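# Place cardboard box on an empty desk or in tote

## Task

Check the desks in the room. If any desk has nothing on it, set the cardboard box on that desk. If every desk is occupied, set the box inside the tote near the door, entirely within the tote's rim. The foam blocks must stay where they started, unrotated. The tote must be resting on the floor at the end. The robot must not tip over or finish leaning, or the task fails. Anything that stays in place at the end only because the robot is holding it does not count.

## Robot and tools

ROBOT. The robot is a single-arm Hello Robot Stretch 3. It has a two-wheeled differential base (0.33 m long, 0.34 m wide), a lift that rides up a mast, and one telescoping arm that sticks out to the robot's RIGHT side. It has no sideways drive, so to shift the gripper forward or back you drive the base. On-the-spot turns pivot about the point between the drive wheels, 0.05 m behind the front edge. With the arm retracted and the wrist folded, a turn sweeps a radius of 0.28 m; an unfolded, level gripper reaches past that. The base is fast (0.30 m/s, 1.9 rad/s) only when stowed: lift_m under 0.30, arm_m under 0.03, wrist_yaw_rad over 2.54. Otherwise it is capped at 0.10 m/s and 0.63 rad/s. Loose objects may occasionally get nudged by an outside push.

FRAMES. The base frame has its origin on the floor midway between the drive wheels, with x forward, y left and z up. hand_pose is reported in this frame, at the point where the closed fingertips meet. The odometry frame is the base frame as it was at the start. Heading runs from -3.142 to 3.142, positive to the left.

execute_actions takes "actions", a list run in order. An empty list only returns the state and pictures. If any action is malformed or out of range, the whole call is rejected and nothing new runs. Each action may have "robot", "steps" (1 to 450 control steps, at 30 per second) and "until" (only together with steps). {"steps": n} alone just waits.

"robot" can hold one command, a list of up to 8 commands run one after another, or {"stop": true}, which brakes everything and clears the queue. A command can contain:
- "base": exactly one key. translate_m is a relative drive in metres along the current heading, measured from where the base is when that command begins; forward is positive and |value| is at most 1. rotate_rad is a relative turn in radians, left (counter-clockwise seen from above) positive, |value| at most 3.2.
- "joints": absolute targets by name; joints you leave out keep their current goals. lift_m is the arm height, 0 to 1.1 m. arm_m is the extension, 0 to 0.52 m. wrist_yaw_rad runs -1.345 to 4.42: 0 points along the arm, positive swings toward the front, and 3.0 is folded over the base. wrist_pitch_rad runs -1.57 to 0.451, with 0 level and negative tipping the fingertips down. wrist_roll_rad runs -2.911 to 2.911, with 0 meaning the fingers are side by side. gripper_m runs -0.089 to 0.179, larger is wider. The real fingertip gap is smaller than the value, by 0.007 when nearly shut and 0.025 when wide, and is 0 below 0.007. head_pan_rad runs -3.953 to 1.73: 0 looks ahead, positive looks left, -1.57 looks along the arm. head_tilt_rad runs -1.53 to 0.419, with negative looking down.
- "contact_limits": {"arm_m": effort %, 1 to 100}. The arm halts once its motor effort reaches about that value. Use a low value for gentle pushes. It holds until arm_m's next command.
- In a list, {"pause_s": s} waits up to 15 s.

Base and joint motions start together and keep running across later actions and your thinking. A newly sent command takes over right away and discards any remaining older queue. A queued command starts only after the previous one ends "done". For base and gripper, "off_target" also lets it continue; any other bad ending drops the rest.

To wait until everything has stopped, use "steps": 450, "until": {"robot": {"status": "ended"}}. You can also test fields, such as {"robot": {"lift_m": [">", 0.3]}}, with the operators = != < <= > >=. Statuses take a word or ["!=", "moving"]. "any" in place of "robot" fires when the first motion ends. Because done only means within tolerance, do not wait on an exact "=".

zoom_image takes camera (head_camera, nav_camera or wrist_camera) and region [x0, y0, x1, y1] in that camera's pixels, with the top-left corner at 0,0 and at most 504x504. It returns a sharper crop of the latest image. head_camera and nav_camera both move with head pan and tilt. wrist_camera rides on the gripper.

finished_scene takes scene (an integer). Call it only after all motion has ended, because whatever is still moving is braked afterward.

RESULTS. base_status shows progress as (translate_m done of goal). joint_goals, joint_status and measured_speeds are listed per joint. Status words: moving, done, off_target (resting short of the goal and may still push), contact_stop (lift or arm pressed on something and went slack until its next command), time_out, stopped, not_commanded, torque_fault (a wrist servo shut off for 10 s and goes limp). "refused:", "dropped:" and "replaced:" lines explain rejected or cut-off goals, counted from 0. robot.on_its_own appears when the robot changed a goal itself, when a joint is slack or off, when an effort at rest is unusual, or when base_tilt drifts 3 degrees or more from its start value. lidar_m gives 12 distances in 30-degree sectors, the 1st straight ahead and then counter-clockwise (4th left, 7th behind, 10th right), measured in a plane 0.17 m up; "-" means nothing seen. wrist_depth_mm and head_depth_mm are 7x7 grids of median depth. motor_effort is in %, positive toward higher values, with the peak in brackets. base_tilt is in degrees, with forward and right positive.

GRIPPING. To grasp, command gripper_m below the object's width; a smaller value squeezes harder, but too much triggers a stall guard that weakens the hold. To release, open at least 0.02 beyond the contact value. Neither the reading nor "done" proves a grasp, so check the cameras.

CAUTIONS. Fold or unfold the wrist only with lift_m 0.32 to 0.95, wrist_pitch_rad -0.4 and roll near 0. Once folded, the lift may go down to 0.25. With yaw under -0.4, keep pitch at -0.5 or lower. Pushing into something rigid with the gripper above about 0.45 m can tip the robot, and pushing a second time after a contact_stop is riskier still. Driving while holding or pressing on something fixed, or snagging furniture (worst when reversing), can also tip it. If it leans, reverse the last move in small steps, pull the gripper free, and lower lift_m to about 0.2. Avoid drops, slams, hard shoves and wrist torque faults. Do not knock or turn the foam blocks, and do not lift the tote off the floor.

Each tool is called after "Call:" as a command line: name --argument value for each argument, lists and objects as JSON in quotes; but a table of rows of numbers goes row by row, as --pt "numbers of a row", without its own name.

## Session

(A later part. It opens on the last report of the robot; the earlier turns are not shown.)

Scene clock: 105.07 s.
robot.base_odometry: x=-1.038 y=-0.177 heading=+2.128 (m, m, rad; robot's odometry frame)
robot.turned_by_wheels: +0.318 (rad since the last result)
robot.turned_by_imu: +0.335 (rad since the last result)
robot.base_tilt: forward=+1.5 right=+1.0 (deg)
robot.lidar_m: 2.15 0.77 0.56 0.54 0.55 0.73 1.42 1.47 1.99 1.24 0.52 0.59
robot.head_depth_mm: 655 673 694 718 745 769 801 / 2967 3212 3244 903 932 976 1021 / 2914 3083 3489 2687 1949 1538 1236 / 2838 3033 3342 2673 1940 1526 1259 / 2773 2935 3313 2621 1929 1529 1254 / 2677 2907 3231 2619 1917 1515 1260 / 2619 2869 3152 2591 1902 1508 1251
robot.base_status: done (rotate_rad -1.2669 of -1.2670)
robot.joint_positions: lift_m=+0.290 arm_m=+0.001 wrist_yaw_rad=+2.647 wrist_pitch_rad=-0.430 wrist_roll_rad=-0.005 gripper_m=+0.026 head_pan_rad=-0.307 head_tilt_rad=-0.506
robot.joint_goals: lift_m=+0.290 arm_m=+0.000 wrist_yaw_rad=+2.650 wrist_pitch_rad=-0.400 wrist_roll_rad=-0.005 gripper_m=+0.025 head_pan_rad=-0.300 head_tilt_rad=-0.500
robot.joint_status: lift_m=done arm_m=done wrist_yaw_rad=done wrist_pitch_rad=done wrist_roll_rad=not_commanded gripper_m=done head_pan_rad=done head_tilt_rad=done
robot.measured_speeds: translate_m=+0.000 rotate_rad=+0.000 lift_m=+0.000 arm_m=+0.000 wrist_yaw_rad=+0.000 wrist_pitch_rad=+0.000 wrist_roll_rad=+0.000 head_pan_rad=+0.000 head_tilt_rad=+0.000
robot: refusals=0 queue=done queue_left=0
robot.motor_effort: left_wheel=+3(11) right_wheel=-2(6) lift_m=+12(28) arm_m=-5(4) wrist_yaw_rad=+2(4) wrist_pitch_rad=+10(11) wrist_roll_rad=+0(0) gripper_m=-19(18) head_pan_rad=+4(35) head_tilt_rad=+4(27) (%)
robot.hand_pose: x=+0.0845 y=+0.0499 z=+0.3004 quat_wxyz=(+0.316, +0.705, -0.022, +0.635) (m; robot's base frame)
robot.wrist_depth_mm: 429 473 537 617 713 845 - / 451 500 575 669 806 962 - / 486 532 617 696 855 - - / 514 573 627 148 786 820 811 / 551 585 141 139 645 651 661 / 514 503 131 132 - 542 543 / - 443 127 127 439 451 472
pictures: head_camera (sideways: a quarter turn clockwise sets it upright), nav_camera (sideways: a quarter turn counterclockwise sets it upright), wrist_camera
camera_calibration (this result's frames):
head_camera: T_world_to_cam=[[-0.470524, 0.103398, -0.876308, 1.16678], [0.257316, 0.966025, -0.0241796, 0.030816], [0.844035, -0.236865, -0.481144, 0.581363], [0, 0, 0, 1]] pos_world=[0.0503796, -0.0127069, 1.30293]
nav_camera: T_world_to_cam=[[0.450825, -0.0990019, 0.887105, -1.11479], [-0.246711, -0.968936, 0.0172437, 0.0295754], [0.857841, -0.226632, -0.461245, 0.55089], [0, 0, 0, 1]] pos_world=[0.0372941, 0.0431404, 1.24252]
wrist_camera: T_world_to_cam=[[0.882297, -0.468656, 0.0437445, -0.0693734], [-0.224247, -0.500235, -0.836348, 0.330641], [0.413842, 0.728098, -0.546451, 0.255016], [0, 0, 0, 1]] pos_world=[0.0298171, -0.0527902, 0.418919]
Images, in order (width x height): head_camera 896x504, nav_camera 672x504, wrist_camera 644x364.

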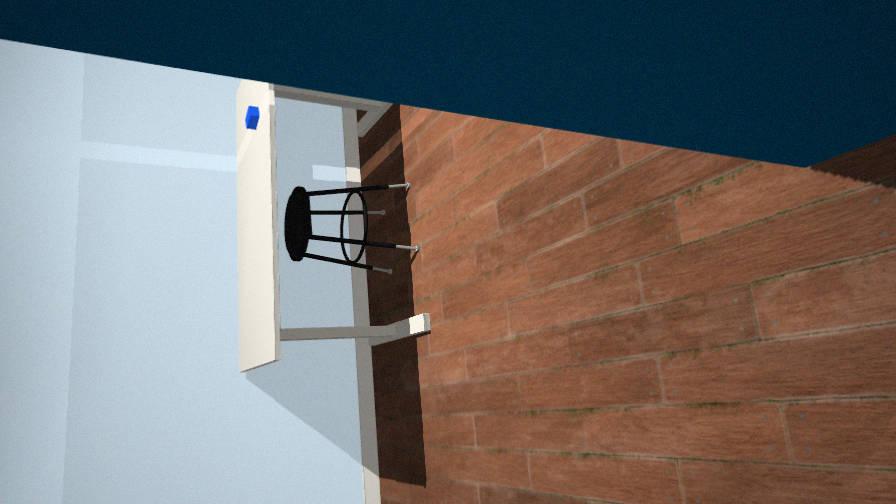

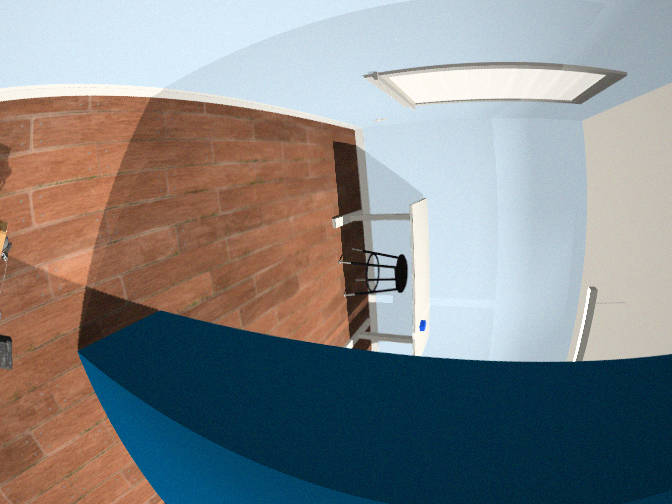

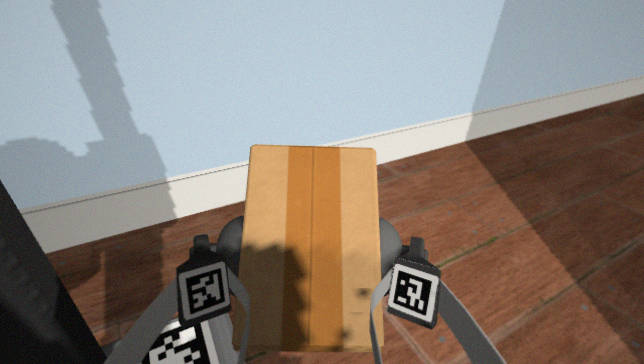

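Call:
execute_actions --actions '[{"robot":[{"base":{"translate_m":0.95},"joints":{"head_pan_rad":-1.3,"head_tilt_rad":-0.3}}],"steps":450,"until":{"robot":{"status":"ended"}}}]'

Scene clock: 113.17 s.
robot.base_odometry: x=-1.540 y=+0.630 heading=+2.128 (m, m, rad; robot's odometry frame)
robot.turned_by_wheels: +0.000 (rad since the last result)
robot.turned_by_imu: +0.003 (rad since the last result)
robot.base_tilt: forward=+1.5 right=+1.1 (deg)
robot.lidar_m: 1.96 0.78 0.56 0.54 0.56 0.76 2.01 0.59 0.46 1.30 3.02 1.84
robot.head_depth_mm: 2616 2733 2880 3010 2503 1874 1434 / 2717 2812 2937 3175 2624 1884 1469 / 2797 2936 3059 3280 2591 1864 1468 / 2887 3037 3190 3376 2590 1862 1456 / 3039 3153 3303 3503 2542 1853 1446 / 3103 3264 3432 3604 2543 1838 1434 / 3192 3302 3490 3499 2518 1827 1440
robot.base_status: done (translate_m +0.9500 of +0.9500)
robot.joint_positions: lift_m=+0.290 arm_m=+0.001 wrist_yaw_rad=+2.647 wrist_pitch_rad=-0.430 wrist_roll_rad=-0.005 gripper_m=+0.026 head_pan_rad=-1.293 head_tilt_rad=-0.310
robot.joint_goals: lift_m=+0.290 arm_m=+0.000 wrist_yaw_rad=+2.650 wrist_pitch_rad=-0.400 wrist_roll_rad=-0.005 gripper_m=+0.025 head_pan_rad=-1.300 head_tilt_rad=-0.300
robot.joint_status: lift_m=done arm_m=done wrist_yaw_rad=done wrist_pitch_rad=done wrist_roll_rad=not_commanded gripper_m=done head_pan_rad=done head_tilt_rad=done
robot.measured_speeds: translate_m=+0.000 rotate_rad=+0.000 lift_m=+0.000 arm_m=+0.000 wrist_yaw_rad=+0.000 wrist_pitch_rad=+0.000 wrist_roll_rad=+0.000 head_pan_rad=+0.000 head_tilt_rad=+0.000
robot: refusals=0 queue=done queue_left=0
robot.motor_effort: left_wheel=+2(10) right_wheel=-2(4) lift_m=+12(12) arm_m=-4(5) wrist_yaw_rad=+2(2) wrist_pitch_rad=+9(9) wrist_roll_rad=+0(0) gripper_m=-19(18) head_pan_rad=-4(36) head_tilt_rad=+6(27) (%)
robot.hand_pose: x=+0.0844 y=+0.0499 z=+0.3004 quat_wxyz=(+0.316, +0.705, -0.022, +0.635) (m; robot's base frame)
robot.wrist_depth_mm: 434 474 536 619 723 859 - / 462 514 586 686 785 977 - / 492 558 625 706 863 - - / 528 587 641 146 808 795 821 / 560 600 141 139 633 639 650 / 519 503 131 132 - 529 537 / - 447 127 128 440 455 462
pictures: head_camera (sideways: a quarter turn clockwise sets it upright), nav_camera (sideways: a quarter turn counterclockwise sets it upright), wrist_camera
camera_calibration (this result's frames):
head_camera: T_world_to_cam=[[-0.124089, 0.276081, -0.95309, 1.26487], [0.949077, 0.313331, -0.0328044, 0.0378321], [0.289576, -0.908627, -0.300903, 0.350192], [0, 0, 0, 1]] pos_world=[0.0196435, -0.0428655, 1.31215]
nav_camera: T_world_to_cam=[[0.116408, -0.255574, 0.959756, -1.20757], [-0.945337, -0.324879, 0.0281465, 0.0196371], [0.304611, -0.910569, -0.279422, 0.317646], [0, 0, 0, 1]] pos_world=[0.0623751, -0.0130045, 1.24717]
wrist_camera: T_world_to_cam=[[0.882314, -0.468625, 0.0437445, -0.0693684], [-0.22423, -0.500243, -0.836348, 0.33064], [0.413816, 0.728112, -0.546451, 0.255017], [0, 0, 0, 1]] pos_world=[0.0298138, -0.0527883, 0.418919]
Images, in order (width x height): head_camera 896x504, nav_camera 672x504, wrist_camera 644x364.

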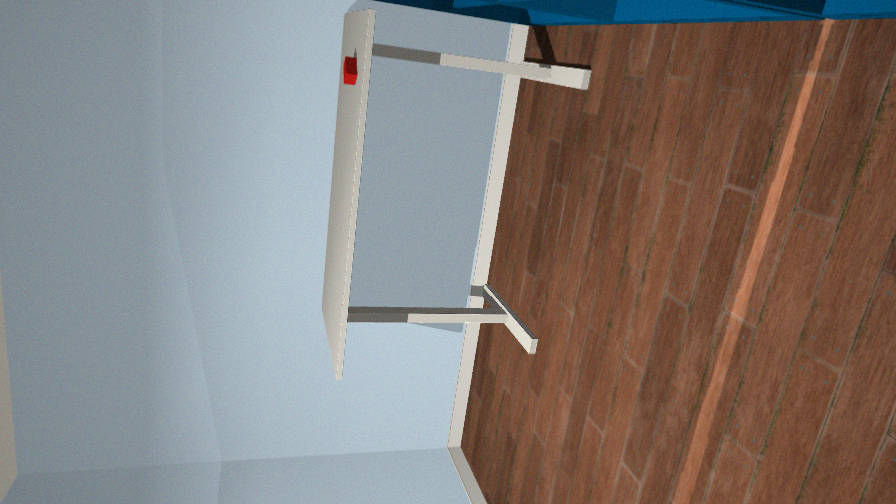

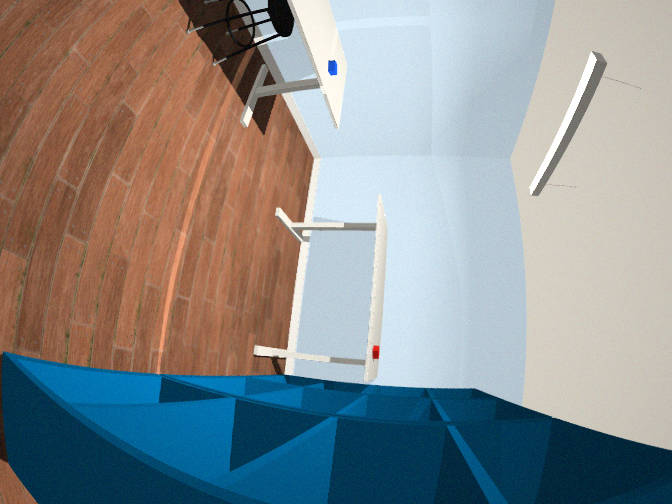

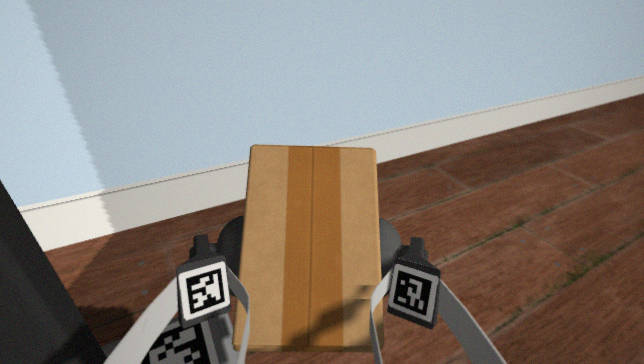

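All occupied; tote it is. Back up and look.

Call:
execute_actions --actions '[{"robot":[{"base":{"translate_m":-1.0},"joints":{"head_pan_rad":-3.1,"head_tilt_rad":-0.9}}],"steps":450,"until":{"robot":{"status":"ended"}}}]'

Scene clock: 122.40 s.
robot.base_odometry: x=-1.012 y=-0.219 heading=+2.128 (m, m, rad; robot's odometry frame)
robot.turned_by_wheels: +0.000 (rad since the last result)
robot.turned_by_imu: -0.003 (rad since the last result)
robot.base_tilt: forward=+1.6 right=+1.0 (deg)
robot.lidar_m: 2.15 0.77 0.56 0.54 0.52 0.72 1.37 1.41 1.92 1.45 0.56 0.59
robot.head_depth_mm: 1156 1337 1590 1611 1409 1237 1099 / 1168 1350 1625 1638 1403 1224 - / 1184 1367 1641 1640 1377 1250 - / 1196 1395 1673 1636 1372 1224 - / 1207 1406 1691 1628 1405 1228 1146 / 1231 1438 1729 1635 1395 1224 1105 / 1243 1459 1764 1635 1397 1219 1085
robot.base_status: done (translate_m -1.0000 of -1.0000)
robot.joint_positions: lift_m=+0.290 arm_m=+0.001 wrist_yaw_rad=+2.647 wrist_pitch_rad=-0.430 wrist_roll_rad=-0.005 gripper_m=+0.026 head_pan_rad=-3.093 head_tilt_rad=-0.890
robot.joint_goals: lift_m=+0.290 arm_m=+0.000 wrist_yaw_rad=+2.650 wrist_pitch_rad=-0.400 wrist_roll_rad=-0.005 gripper_m=+0.025 head_pan_rad=-3.100 head_tilt_rad=-0.900
robot.joint_status: lift_m=done arm_m=done wrist_yaw_rad=done wrist_pitch_rad=done wrist_roll_rad=not_commanded gripper_m=done head_pan_rad=done head_tilt_rad=done
robot.measured_speeds: translate_m=+0.000 rotate_rad=+0.000 lift_m=+0.000 arm_m=+0.000 wrist_yaw_rad=+0.000 wrist_pitch_rad=+0.000 wrist_roll_rad=+0.000 head_pan_rad=+0.000 head_tilt_rad=+0.000
robot: refusals=0 queue=done queue_left=0
robot.motor_effort: left_wheel=+2(8) right_wheel=-2(6) lift_m=+12(12) arm_m=-5(5) wrist_yaw_rad=+2(2) wrist_pitch_rad=+10(10) wrist_roll_rad=+0(0) gripper_m=-19(19) head_pan_rad=-3(35) head_tilt_rad=-7(49) (%)
robot.hand_pose: x=+0.0844 y=+0.0499 z=+0.3004 quat_wxyz=(+0.316, +0.705, -0.022, +0.635) (m; robot's base frame)
robot.wrist_depth_mm: 436 475 526 614 691 838 - / 451 501 570 664 785 946 - / 483 545 615 701 863 - - / 509 578 648 147 776 796 827 / 542 590 141 139 624 649 651 / 516 507 132 132 - 533 543 / - 448 127 128 441 459 457
pictures: head_camera (sideways: a quarter turn clockwise sets it upright), nav_camera (sideways: a quarter turn counterclockwise sets it upright), wrist_camera
camera_calibration (this result's frames):
head_camera: T_world_to_cam=[[0.769614, 0.0810726, -0.633341, 0.842523], [0.100683, -0.994906, -0.00500964, 0.00680693], [-0.630521, -0.059911, -0.773856, 0.971121], [0, 0, 0, 1]] pos_world=[-0.0367904, -0.00335243, 1.28515]
nav_camera: T_world_to_cam=[[-0.755106, -0.0786036, 0.650873, -0.799494], [-0.108251, 0.994108, -0.00553211, 0.0583854], [-0.646604, -0.0746352, -0.759166, 0.947619], [0, 0, 0, 1]] pos_world=[0.0153516, -0.0501588, 1.24009]
wrist_camera: T_world_to_cam=[[0.88232, -0.468613, 0.0437443, -0.0693664], [-0.224223, -0.500246, -0.836348, 0.33064], [0.413806, 0.728118, -0.546451, 0.255018], [0, 0, 0, 1]] pos_world=[0.0298125, -0.0527876, 0.418919]
Images, in order (width x height): head_camera 896x504, nav_camera 672x504, wrist_camera 644x364.

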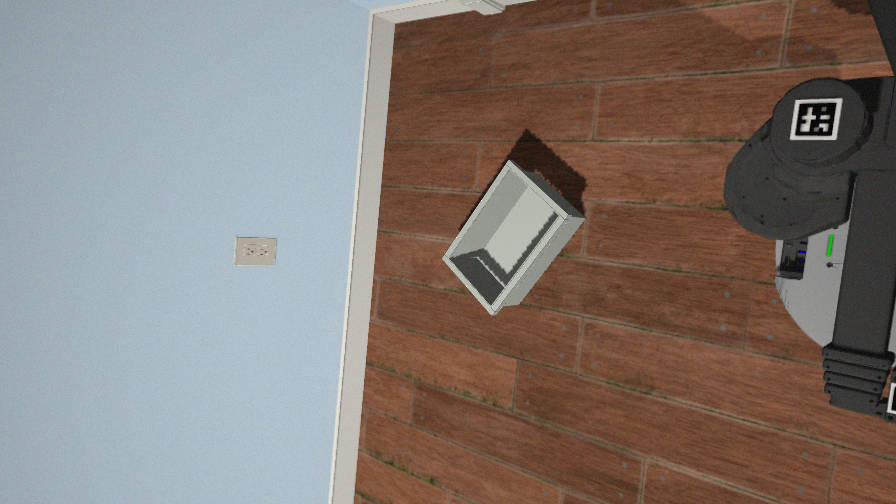

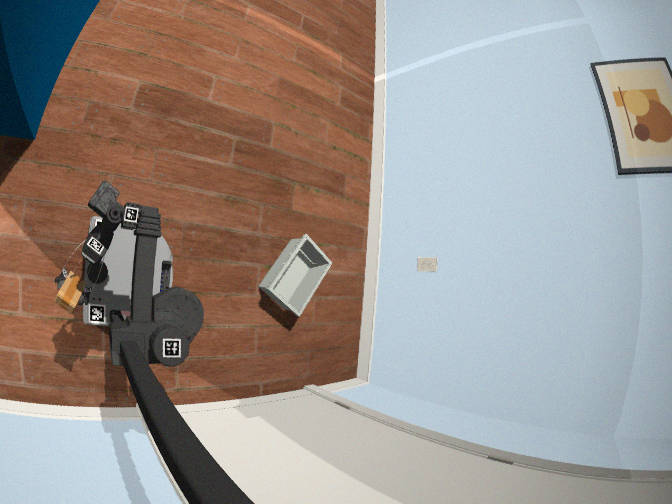

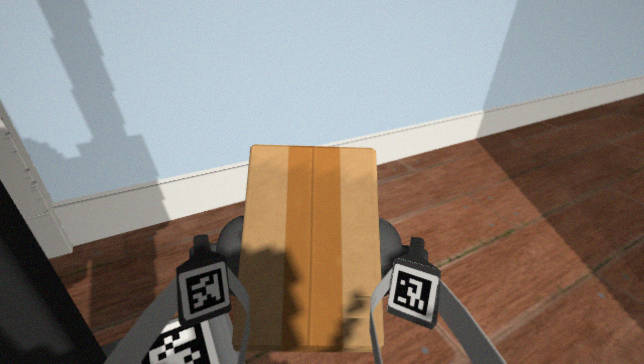

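Call:
execute_actions --actions '[{"robot":[{"base":{"translate_m":-0.25}},{"base":{"rotate_rad":-1.538},"joints":{"head_pan_rad":-1.57,"head_tilt_rad":-1.0}},{"joints":{"lift_m":0.36}},{"joints":{"wrist_yaw_rad":0}},{"base":{"translate_m":0.12},"joints":{"arm_m":0.3,"wrist_pitch_rad":-1.1,"wrist_yaw_rad":-0.6}}],"steps":450,"until":{"robot":{"status":"ended"}}},{"steps":450,"until":{"robot":{"status":"ended"}}}]'

Scene clock: 148.87 s.
robot.base_odometry: x=-0.780 y=-0.365 heading=+0.590 (m, m, rad; robot's odometry frame)
robot.turned_by_wheels: -1.538 (rad since the last result)
robot.turned_by_imu: -1.566 (rad since the last result)
robot.base_tilt: forward=+1.6 right=+1.0 (deg)
robot.lidar_m: 2.19 0.84 0.68 2.37 0.91 0.68 0.63 0.66 0.92 1.12 1.17 1.62
robot.head_depth_mm: 983 1156 1423 1530 1338 1196 1083 / 992 1177 1438 1526 1331 1200 1115 / 999 1185 1451 1548 1282 1193 - / 1012 1202 1474 1522 1293 1189 - / 1016 1210 1499 1518 1338 1188 1076 / 1035 1226 1521 1514 1335 1196 1074 / 1037 1245 1537 1518 1338 1194 1080
robot.base_status: done (translate_m +0.1200 of +0.1200)
robot.joint_positions: lift_m=+0.360 arm_m=+0.300 wrist_yaw_rad=-0.598 wrist_pitch_rad=-1.109 wrist_roll_rad=-0.005 gripper_m=+0.026 head_pan_rad=-1.577 head_tilt_rad=-0.988
robot.joint_goals: lift_m=+0.360 arm_m=+0.300 wrist_yaw_rad=-0.600 wrist_pitch_rad=-1.100 wrist_roll_rad=-0.005 gripper_m=+0.025 head_pan_rad=-1.570 head_tilt_rad=-1.000
robot.joint_status: lift_m=done arm_m=done wrist_yaw_rad=done wrist_pitch_rad=done wrist_roll_rad=not_commanded gripper_m=done head_pan_rad=done head_tilt_rad=done
robot.measured_speeds: translate_m=+0.000 rotate_rad=+0.000 lift_m=+0.000 arm_m=+0.000 wrist_yaw_rad=+0.000 wrist_pitch_rad=+0.000 wrist_roll_rad=+0.000 head_pan_rad=+0.000 head_tilt_rad=+0.000
robot: refusals=0 queue=done queue_left=0
robot.motor_effort: left_wheel=+2(11) right_wheel=-2(5) lift_m=+28(31) arm_m=+5(3) wrist_yaw_rad=-1(1) wrist_pitch_rad=+3(9) wrist_roll_rad=+0(0) gripper_m=-18(18) head_pan_rad=+2(33) head_tilt_rad=-8(22) (%)
robot.hand_pose: x=-0.0737 y=-0.5210 z=+0.2581 quat_wxyz=(+0.467, +0.180, -0.683, -0.533) (m; robot's base frame)
robot.wrist_depth_mm: 501 518 527 533 545 546 500 / 478 482 493 498 511 516 511 / 450 451 359 350 473 489 490 / 430 394 434 147 379 459 462 / 415 366 141 139 362 432 447 / 391 296 131 132 - 416 412 / 380 377 377 128 389 394 402
pictures: head_camera (sideways: a quarter turn clockwise sets it upright), nav_camera (sideways: a quarter turn counterclockwise sets it upright), wrist_camera
camera_calibration (this result's frames):
head_camera: T_world_to_cam=[[-0.038547, 0.831466, -0.554237, 0.744392], [0.998922, 0.0464138, 0.000155116, -0.00539661], [0.0258532, -0.553634, -0.832359, 1.04318], [0, 0, 0, 1]] pos_world=[0.00711538, -0.041147, 1.28087]
nav_camera: T_world_to_cam=[[0.0368634, -0.818641, 0.573122, -0.703023], [-0.998533, -0.0529404, -0.0113934, 0.0714458], [0.0396684, -0.571861, -0.819391, 1.02174], [0, 0, 0, 1]] pos_world=[0.0567261, 0.0125514, 1.24093]
wrist_camera: T_world_to_cam=[[-0.843616, 0.536082, 0.0304839, 0.204163], [0.50234, 0.808021, -0.307824, 0.572987], [-0.189651, -0.244372, -0.950955, 0.266273], [0, 0, 0, 1]] pos_world=[-0.0651007, -0.507364, 0.42337]
Images, in order (width x height): head_camera 896x504, nav_camera 672x504, wrist_camera 644x364.

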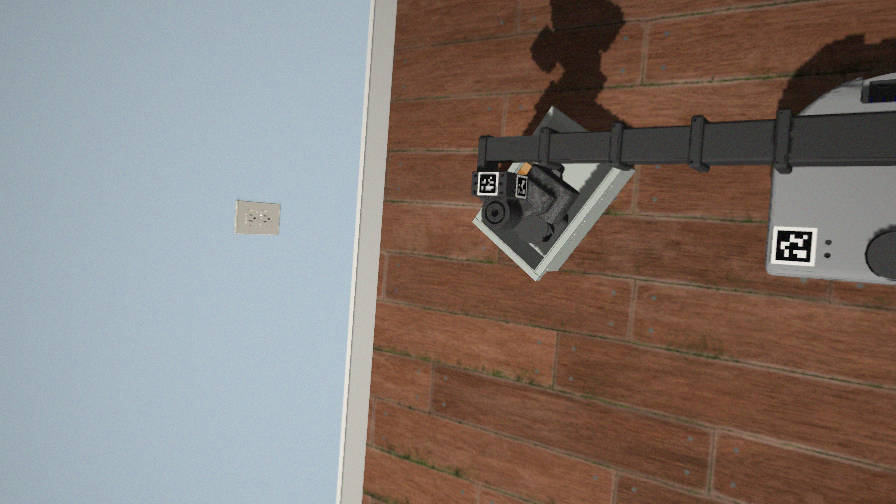

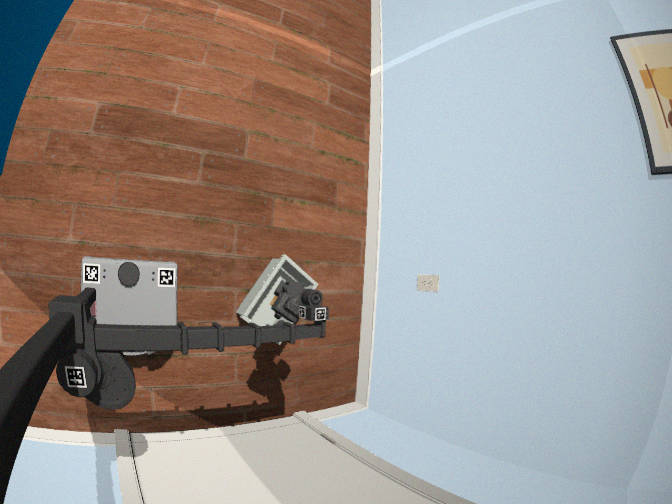

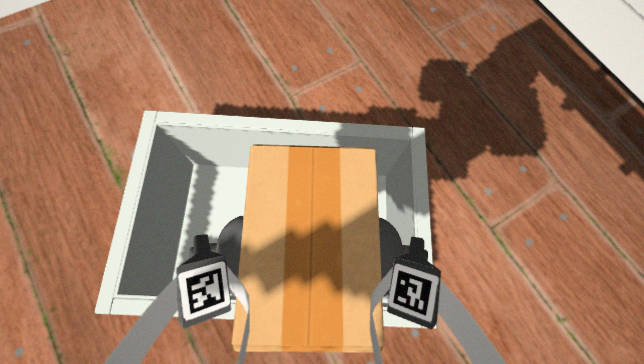

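Call:
execute_actions --actions '[{"robot":[{"joints":{"arm_m":0.367}},{"joints":{"lift_m":0.145}}],"steps":450,"until":{"robot":{"status":"ended"}}}]'

Scene clock: 164.20 s.
robot.base_odometry: x=-0.780 y=-0.365 heading=+0.590 (m, m, rad; robot's odometry frame)
robot.turned_by_wheels: +0.000 (rad since the last result)
robot.turned_by_imu: +0.000 (rad since the last result)
robot.base_tilt: forward=+1.6 right=+1.0 (deg)
robot.lidar_m: 2.19 0.85 0.68 2.37 0.91 0.67 0.63 0.66 0.92 1.12 1.17 1.62
robot.head_depth_mm: 980 1164 1415 1521 1339 1193 1079 / 992 1175 1442 1521 1313 1194 1107 / 1002 1182 1456 1528 1281 1196 - / 1009 1195 1475 1520 1311 1193 - / 1019 1212 1504 1513 1336 1196 1076 / 1029 1227 1526 1513 1332 1192 1076 / 1040 1248 1535 1521 1335 1193 1079
robot.base_status: done (translate_m +0.1200 of +0.1200)
robot.joint_positions: lift_m=+0.145 arm_m=+0.367 wrist_yaw_rad=-0.598 wrist_pitch_rad=-1.109 wrist_roll_rad=-0.005 gripper_m=+0.026 head_pan_rad=-1.577 head_tilt_rad=-0.988
robot.joint_goals: lift_m=+0.145 arm_m=+0.367 wrist_yaw_rad=-0.600 wrist_pitch_rad=-1.100 wrist_roll_rad=-0.005 gripper_m=+0.025 head_pan_rad=-1.570 head_tilt_rad=-1.000
robot.joint_status: lift_m=done arm_m=done wrist_yaw_rad=done wrist_pitch_rad=done wrist_roll_rad=not_commanded gripper_m=done head_pan_rad=done head_tilt_rad=done
robot.measured_speeds: translate_m=+0.000 rotate_rad=+0.000 lift_m=+0.000 arm_m=+0.000 wrist_yaw_rad=+0.000 wrist_pitch_rad=+0.000 wrist_roll_rad=+0.000 head_pan_rad=+0.000 head_tilt_rad=+0.000
robot: refusals=0 queue=done queue_left=0
robot.motor_effort: left_wheel=+2(2) right_wheel=-2(2) lift_m=+12(27) arm_m=+4(1) wrist_yaw_rad=-1(1) wrist_pitch_rad=+3(3) wrist_roll_rad=+0(0) gripper_m=-19(19) head_pan_rad=+2(3) head_tilt_rad=-8(8) (%)
robot.hand_pose: x=-0.0737 y=-0.5879 z=+0.0440 quat_wxyz=(+0.467, +0.180, -0.683, -0.533) (m; robot's base frame)
robot.wrist_depth_mm: 137 135 132 130 128 126 127 / 159 169 165 162 159 155 150 / 165 212 221 202 208 201 162 / 167 214 216 147 223 221 160 / 169 205 141 139 215 214 158 / 172 196 132 132 - 205 157 / 173 187 185 128 193 197 155
pictures: head_camera (sideways: a quarter turn clockwise sets it upright), nav_camera (sideways: a quarter turn counterclockwise sets it upright), wrist_camera
camera_calibration (this result's frames):
head_camera: T_world_to_cam=[[-0.0385468, 0.831466, -0.554237, 0.744392], [0.998922, 0.0464135, 0.00015512, -0.00539661], [0.0258531, -0.553634, -0.832359, 1.04318], [0, 0, 0, 1]] pos_world=[0.00711537, -0.041147, 1.28087]
nav_camera: T_world_to_cam=[[0.0368633, -0.818641, 0.573122, -0.703023], [-0.998533, -0.0529402, -0.0113934, 0.0714458], [0.0396683, -0.571861, -0.819391, 1.02174], [0, 0, 0, 1]] pos_world=[0.0567261, 0.0125514, 1.24093]
wrist_camera: T_world_to_cam=[[-0.84362, 0.536075, 0.0304752, 0.246608], [0.502388, 0.80809, -0.307565, 0.561195], [-0.189505, -0.244158, -0.951039, 0.0464588], [0, 0, 0, 1]] pos_world=[-0.0650893, -0.574353, 0.209273]
Images, in order (width x height): head_camera 896x504, nav_camera 672x504, wrist_camera 644x364.

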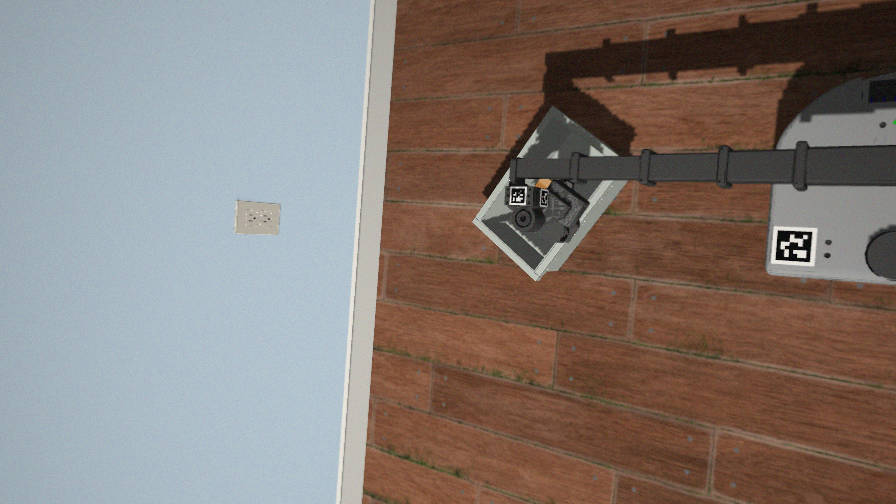

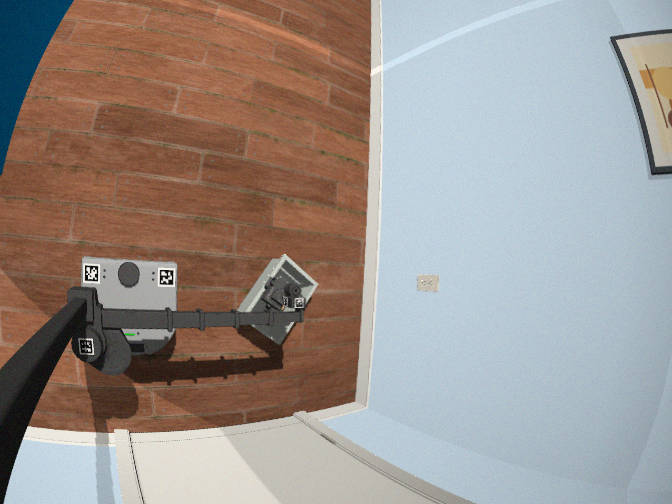

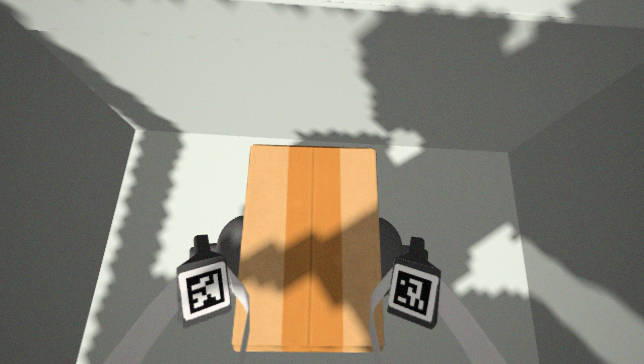

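Call:
execute_actions --actions '[{"robot":[{"joints":{"lift_m":0.128}},{"joints":{"gripper_m":0.12}},{"joints":{"lift_m":0.3}}],"steps":450,"until":{"robot":{"status":"ended"}}}]'

Scene clock: 172.13 s.
robot.base_odometry: x=-0.780 y=-0.365 heading=+0.590 (m, m, rad; robot's odometry frame)
robot.turned_by_wheels: +0.000 (rad since the last result)
robot.turned_by_imu: +0.000 (rad since the last result)
robot.base_tilt: forward=+1.5 right=+1.1 (deg)
robot.lidar_m: 2.18 0.84 0.68 2.37 0.91 0.67 0.63 0.66 0.92 1.12 1.17 1.62
robot.head_depth_mm: 985 1161 1419 1514 1334 1196 1083 / 989 1172 1436 1515 1316 1190 1116 / 1000 1188 1456 1572 1293 1195 - / 1005 1201 1484 1517 1307 1192 - / 1018 1213 1500 1514 1335 1193 1079 / 1034 1226 1515 1517 1342 1190 1078 / 1038 1249 1543 1523 1334 1195 1078
robot.base_status: done (translate_m +0.1200 of +0.1200)
robot.joint_positions: lift_m=+0.300 arm_m=+0.367 wrist_yaw_rad=-0.598 wrist_pitch_rad=-1.109 wrist_roll_rad=-0.005 gripper_m=+0.120 head_pan_rad=-1.577 head_tilt_rad=-0.988
robot.joint_goals: lift_m=+0.300 arm_m=+0.367 wrist_yaw_rad=-0.600 wrist_pitch_rad=-1.100 wrist_roll_rad=-0.005 gripper_m=+0.120 head_pan_rad=-1.570 head_tilt_rad=-1.000
robot.joint_status: lift_m=done arm_m=done wrist_yaw_rad=done wrist_pitch_rad=done wrist_roll_rad=not_commanded gripper_m=done head_pan_rad=done head_tilt_rad=done
robot.measured_speeds: translate_m=+0.000 rotate_rad=+0.000 lift_m=+0.000 arm_m=+0.000 wrist_yaw_rad=+0.000 wrist_pitch_rad=+0.000 wrist_roll_rad=+0.000 head_pan_rad=+0.000 head_tilt_rad=+0.000
robot: refusals=0 queue=done queue_left=0
robot.motor_effort: left_wheel=+2(2) right_wheel=-2(2) lift_m=+28(30) arm_m=+4(4) wrist_yaw_rad=-1(1) wrist_pitch_rad=+3(3) wrist_roll_rad=+0(0) gripper_m=+1(91) head_pan_rad=+2(2) head_tilt_rad=-8(8) (%)
robot.hand_pose: x=-0.0736 y=-0.5879 z=+0.1981 quat_wxyz=(+0.467, +0.180, -0.683, -0.533) (m; robot's base frame)
robot.wrist_depth_mm: 441 441 448 457 468 467 471 / 412 423 423 430 433 443 449 / 393 393 400 405 415 414 427 / 370 300 328 320 311 394 404 / 356 282 359 315 367 370 381 / 339 320 343 301 349 359 357 / 325 266 330 332 333 259 348
pictures: head_camera (sideways: a quarter turn clockwise sets it upright), nav_camera (sideways: a quarter turn counterclockwise sets it upright), wrist_camera
camera_calibration (this result's frames):
head_camera: T_world_to_cam=[[-0.038547, 0.831466, -0.554237, 0.744391], [0.998922, 0.0464138, 0.000155126, -0.00539662], [0.0258532, -0.553634, -0.832359, 1.04318], [0, 0, 0, 1]] pos_world=[0.00711538, -0.041147, 1.28087]
nav_camera: T_world_to_cam=[[0.0368634, -0.818641, 0.573122, -0.703022], [-0.998533, -0.0529404, -0.0113934, 0.0714458], [0.0396684, -0.571861, -0.819391, 1.02174], [0, 0, 0, 1]] pos_world=[0.0567261, 0.0125514, 1.24093]
wrist_camera: T_world_to_cam=[[-0.843621, 0.536074, 0.0304707, 0.241916], [0.502414, 0.808126, -0.307429, 0.608555], [-0.189429, -0.244045, -0.951083, 0.193094], [0, 0, 0, 1]] pos_world=[-0.0650834, -0.57435, 0.363365]
Images, in order (width x height): head_camera 896x504, nav_camera 672x504, wrist_camera 644x364.

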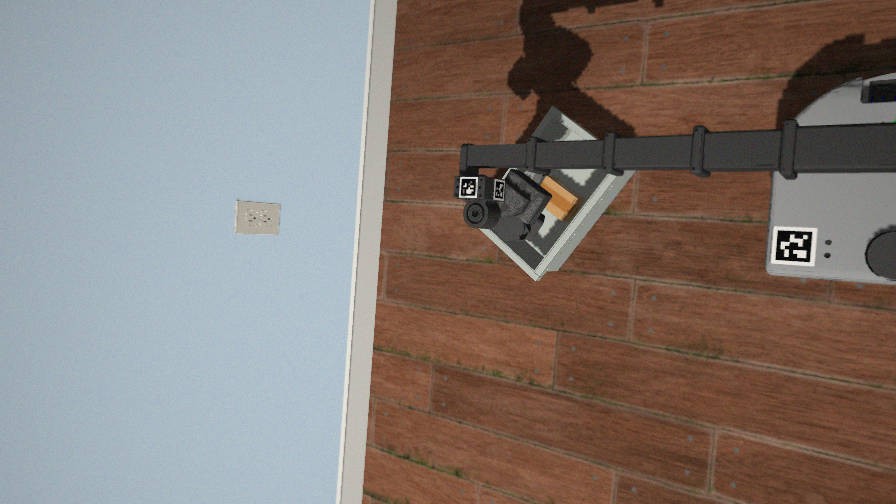

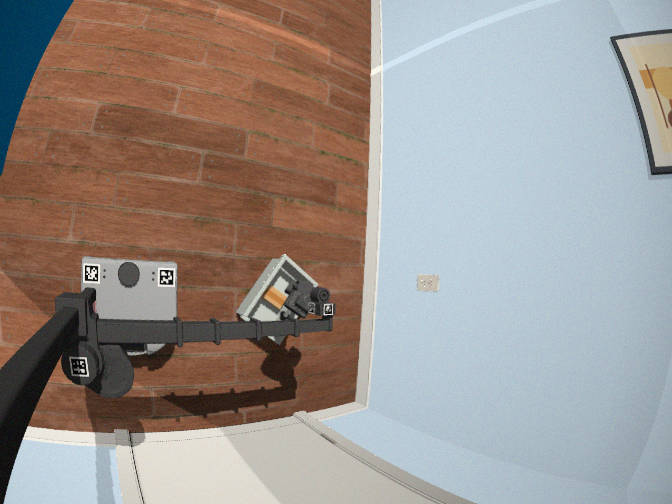

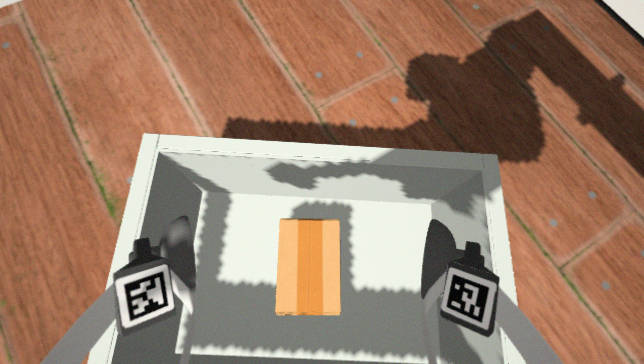

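Call:
finished_scene --scene 2

The scene is finished: the task was done.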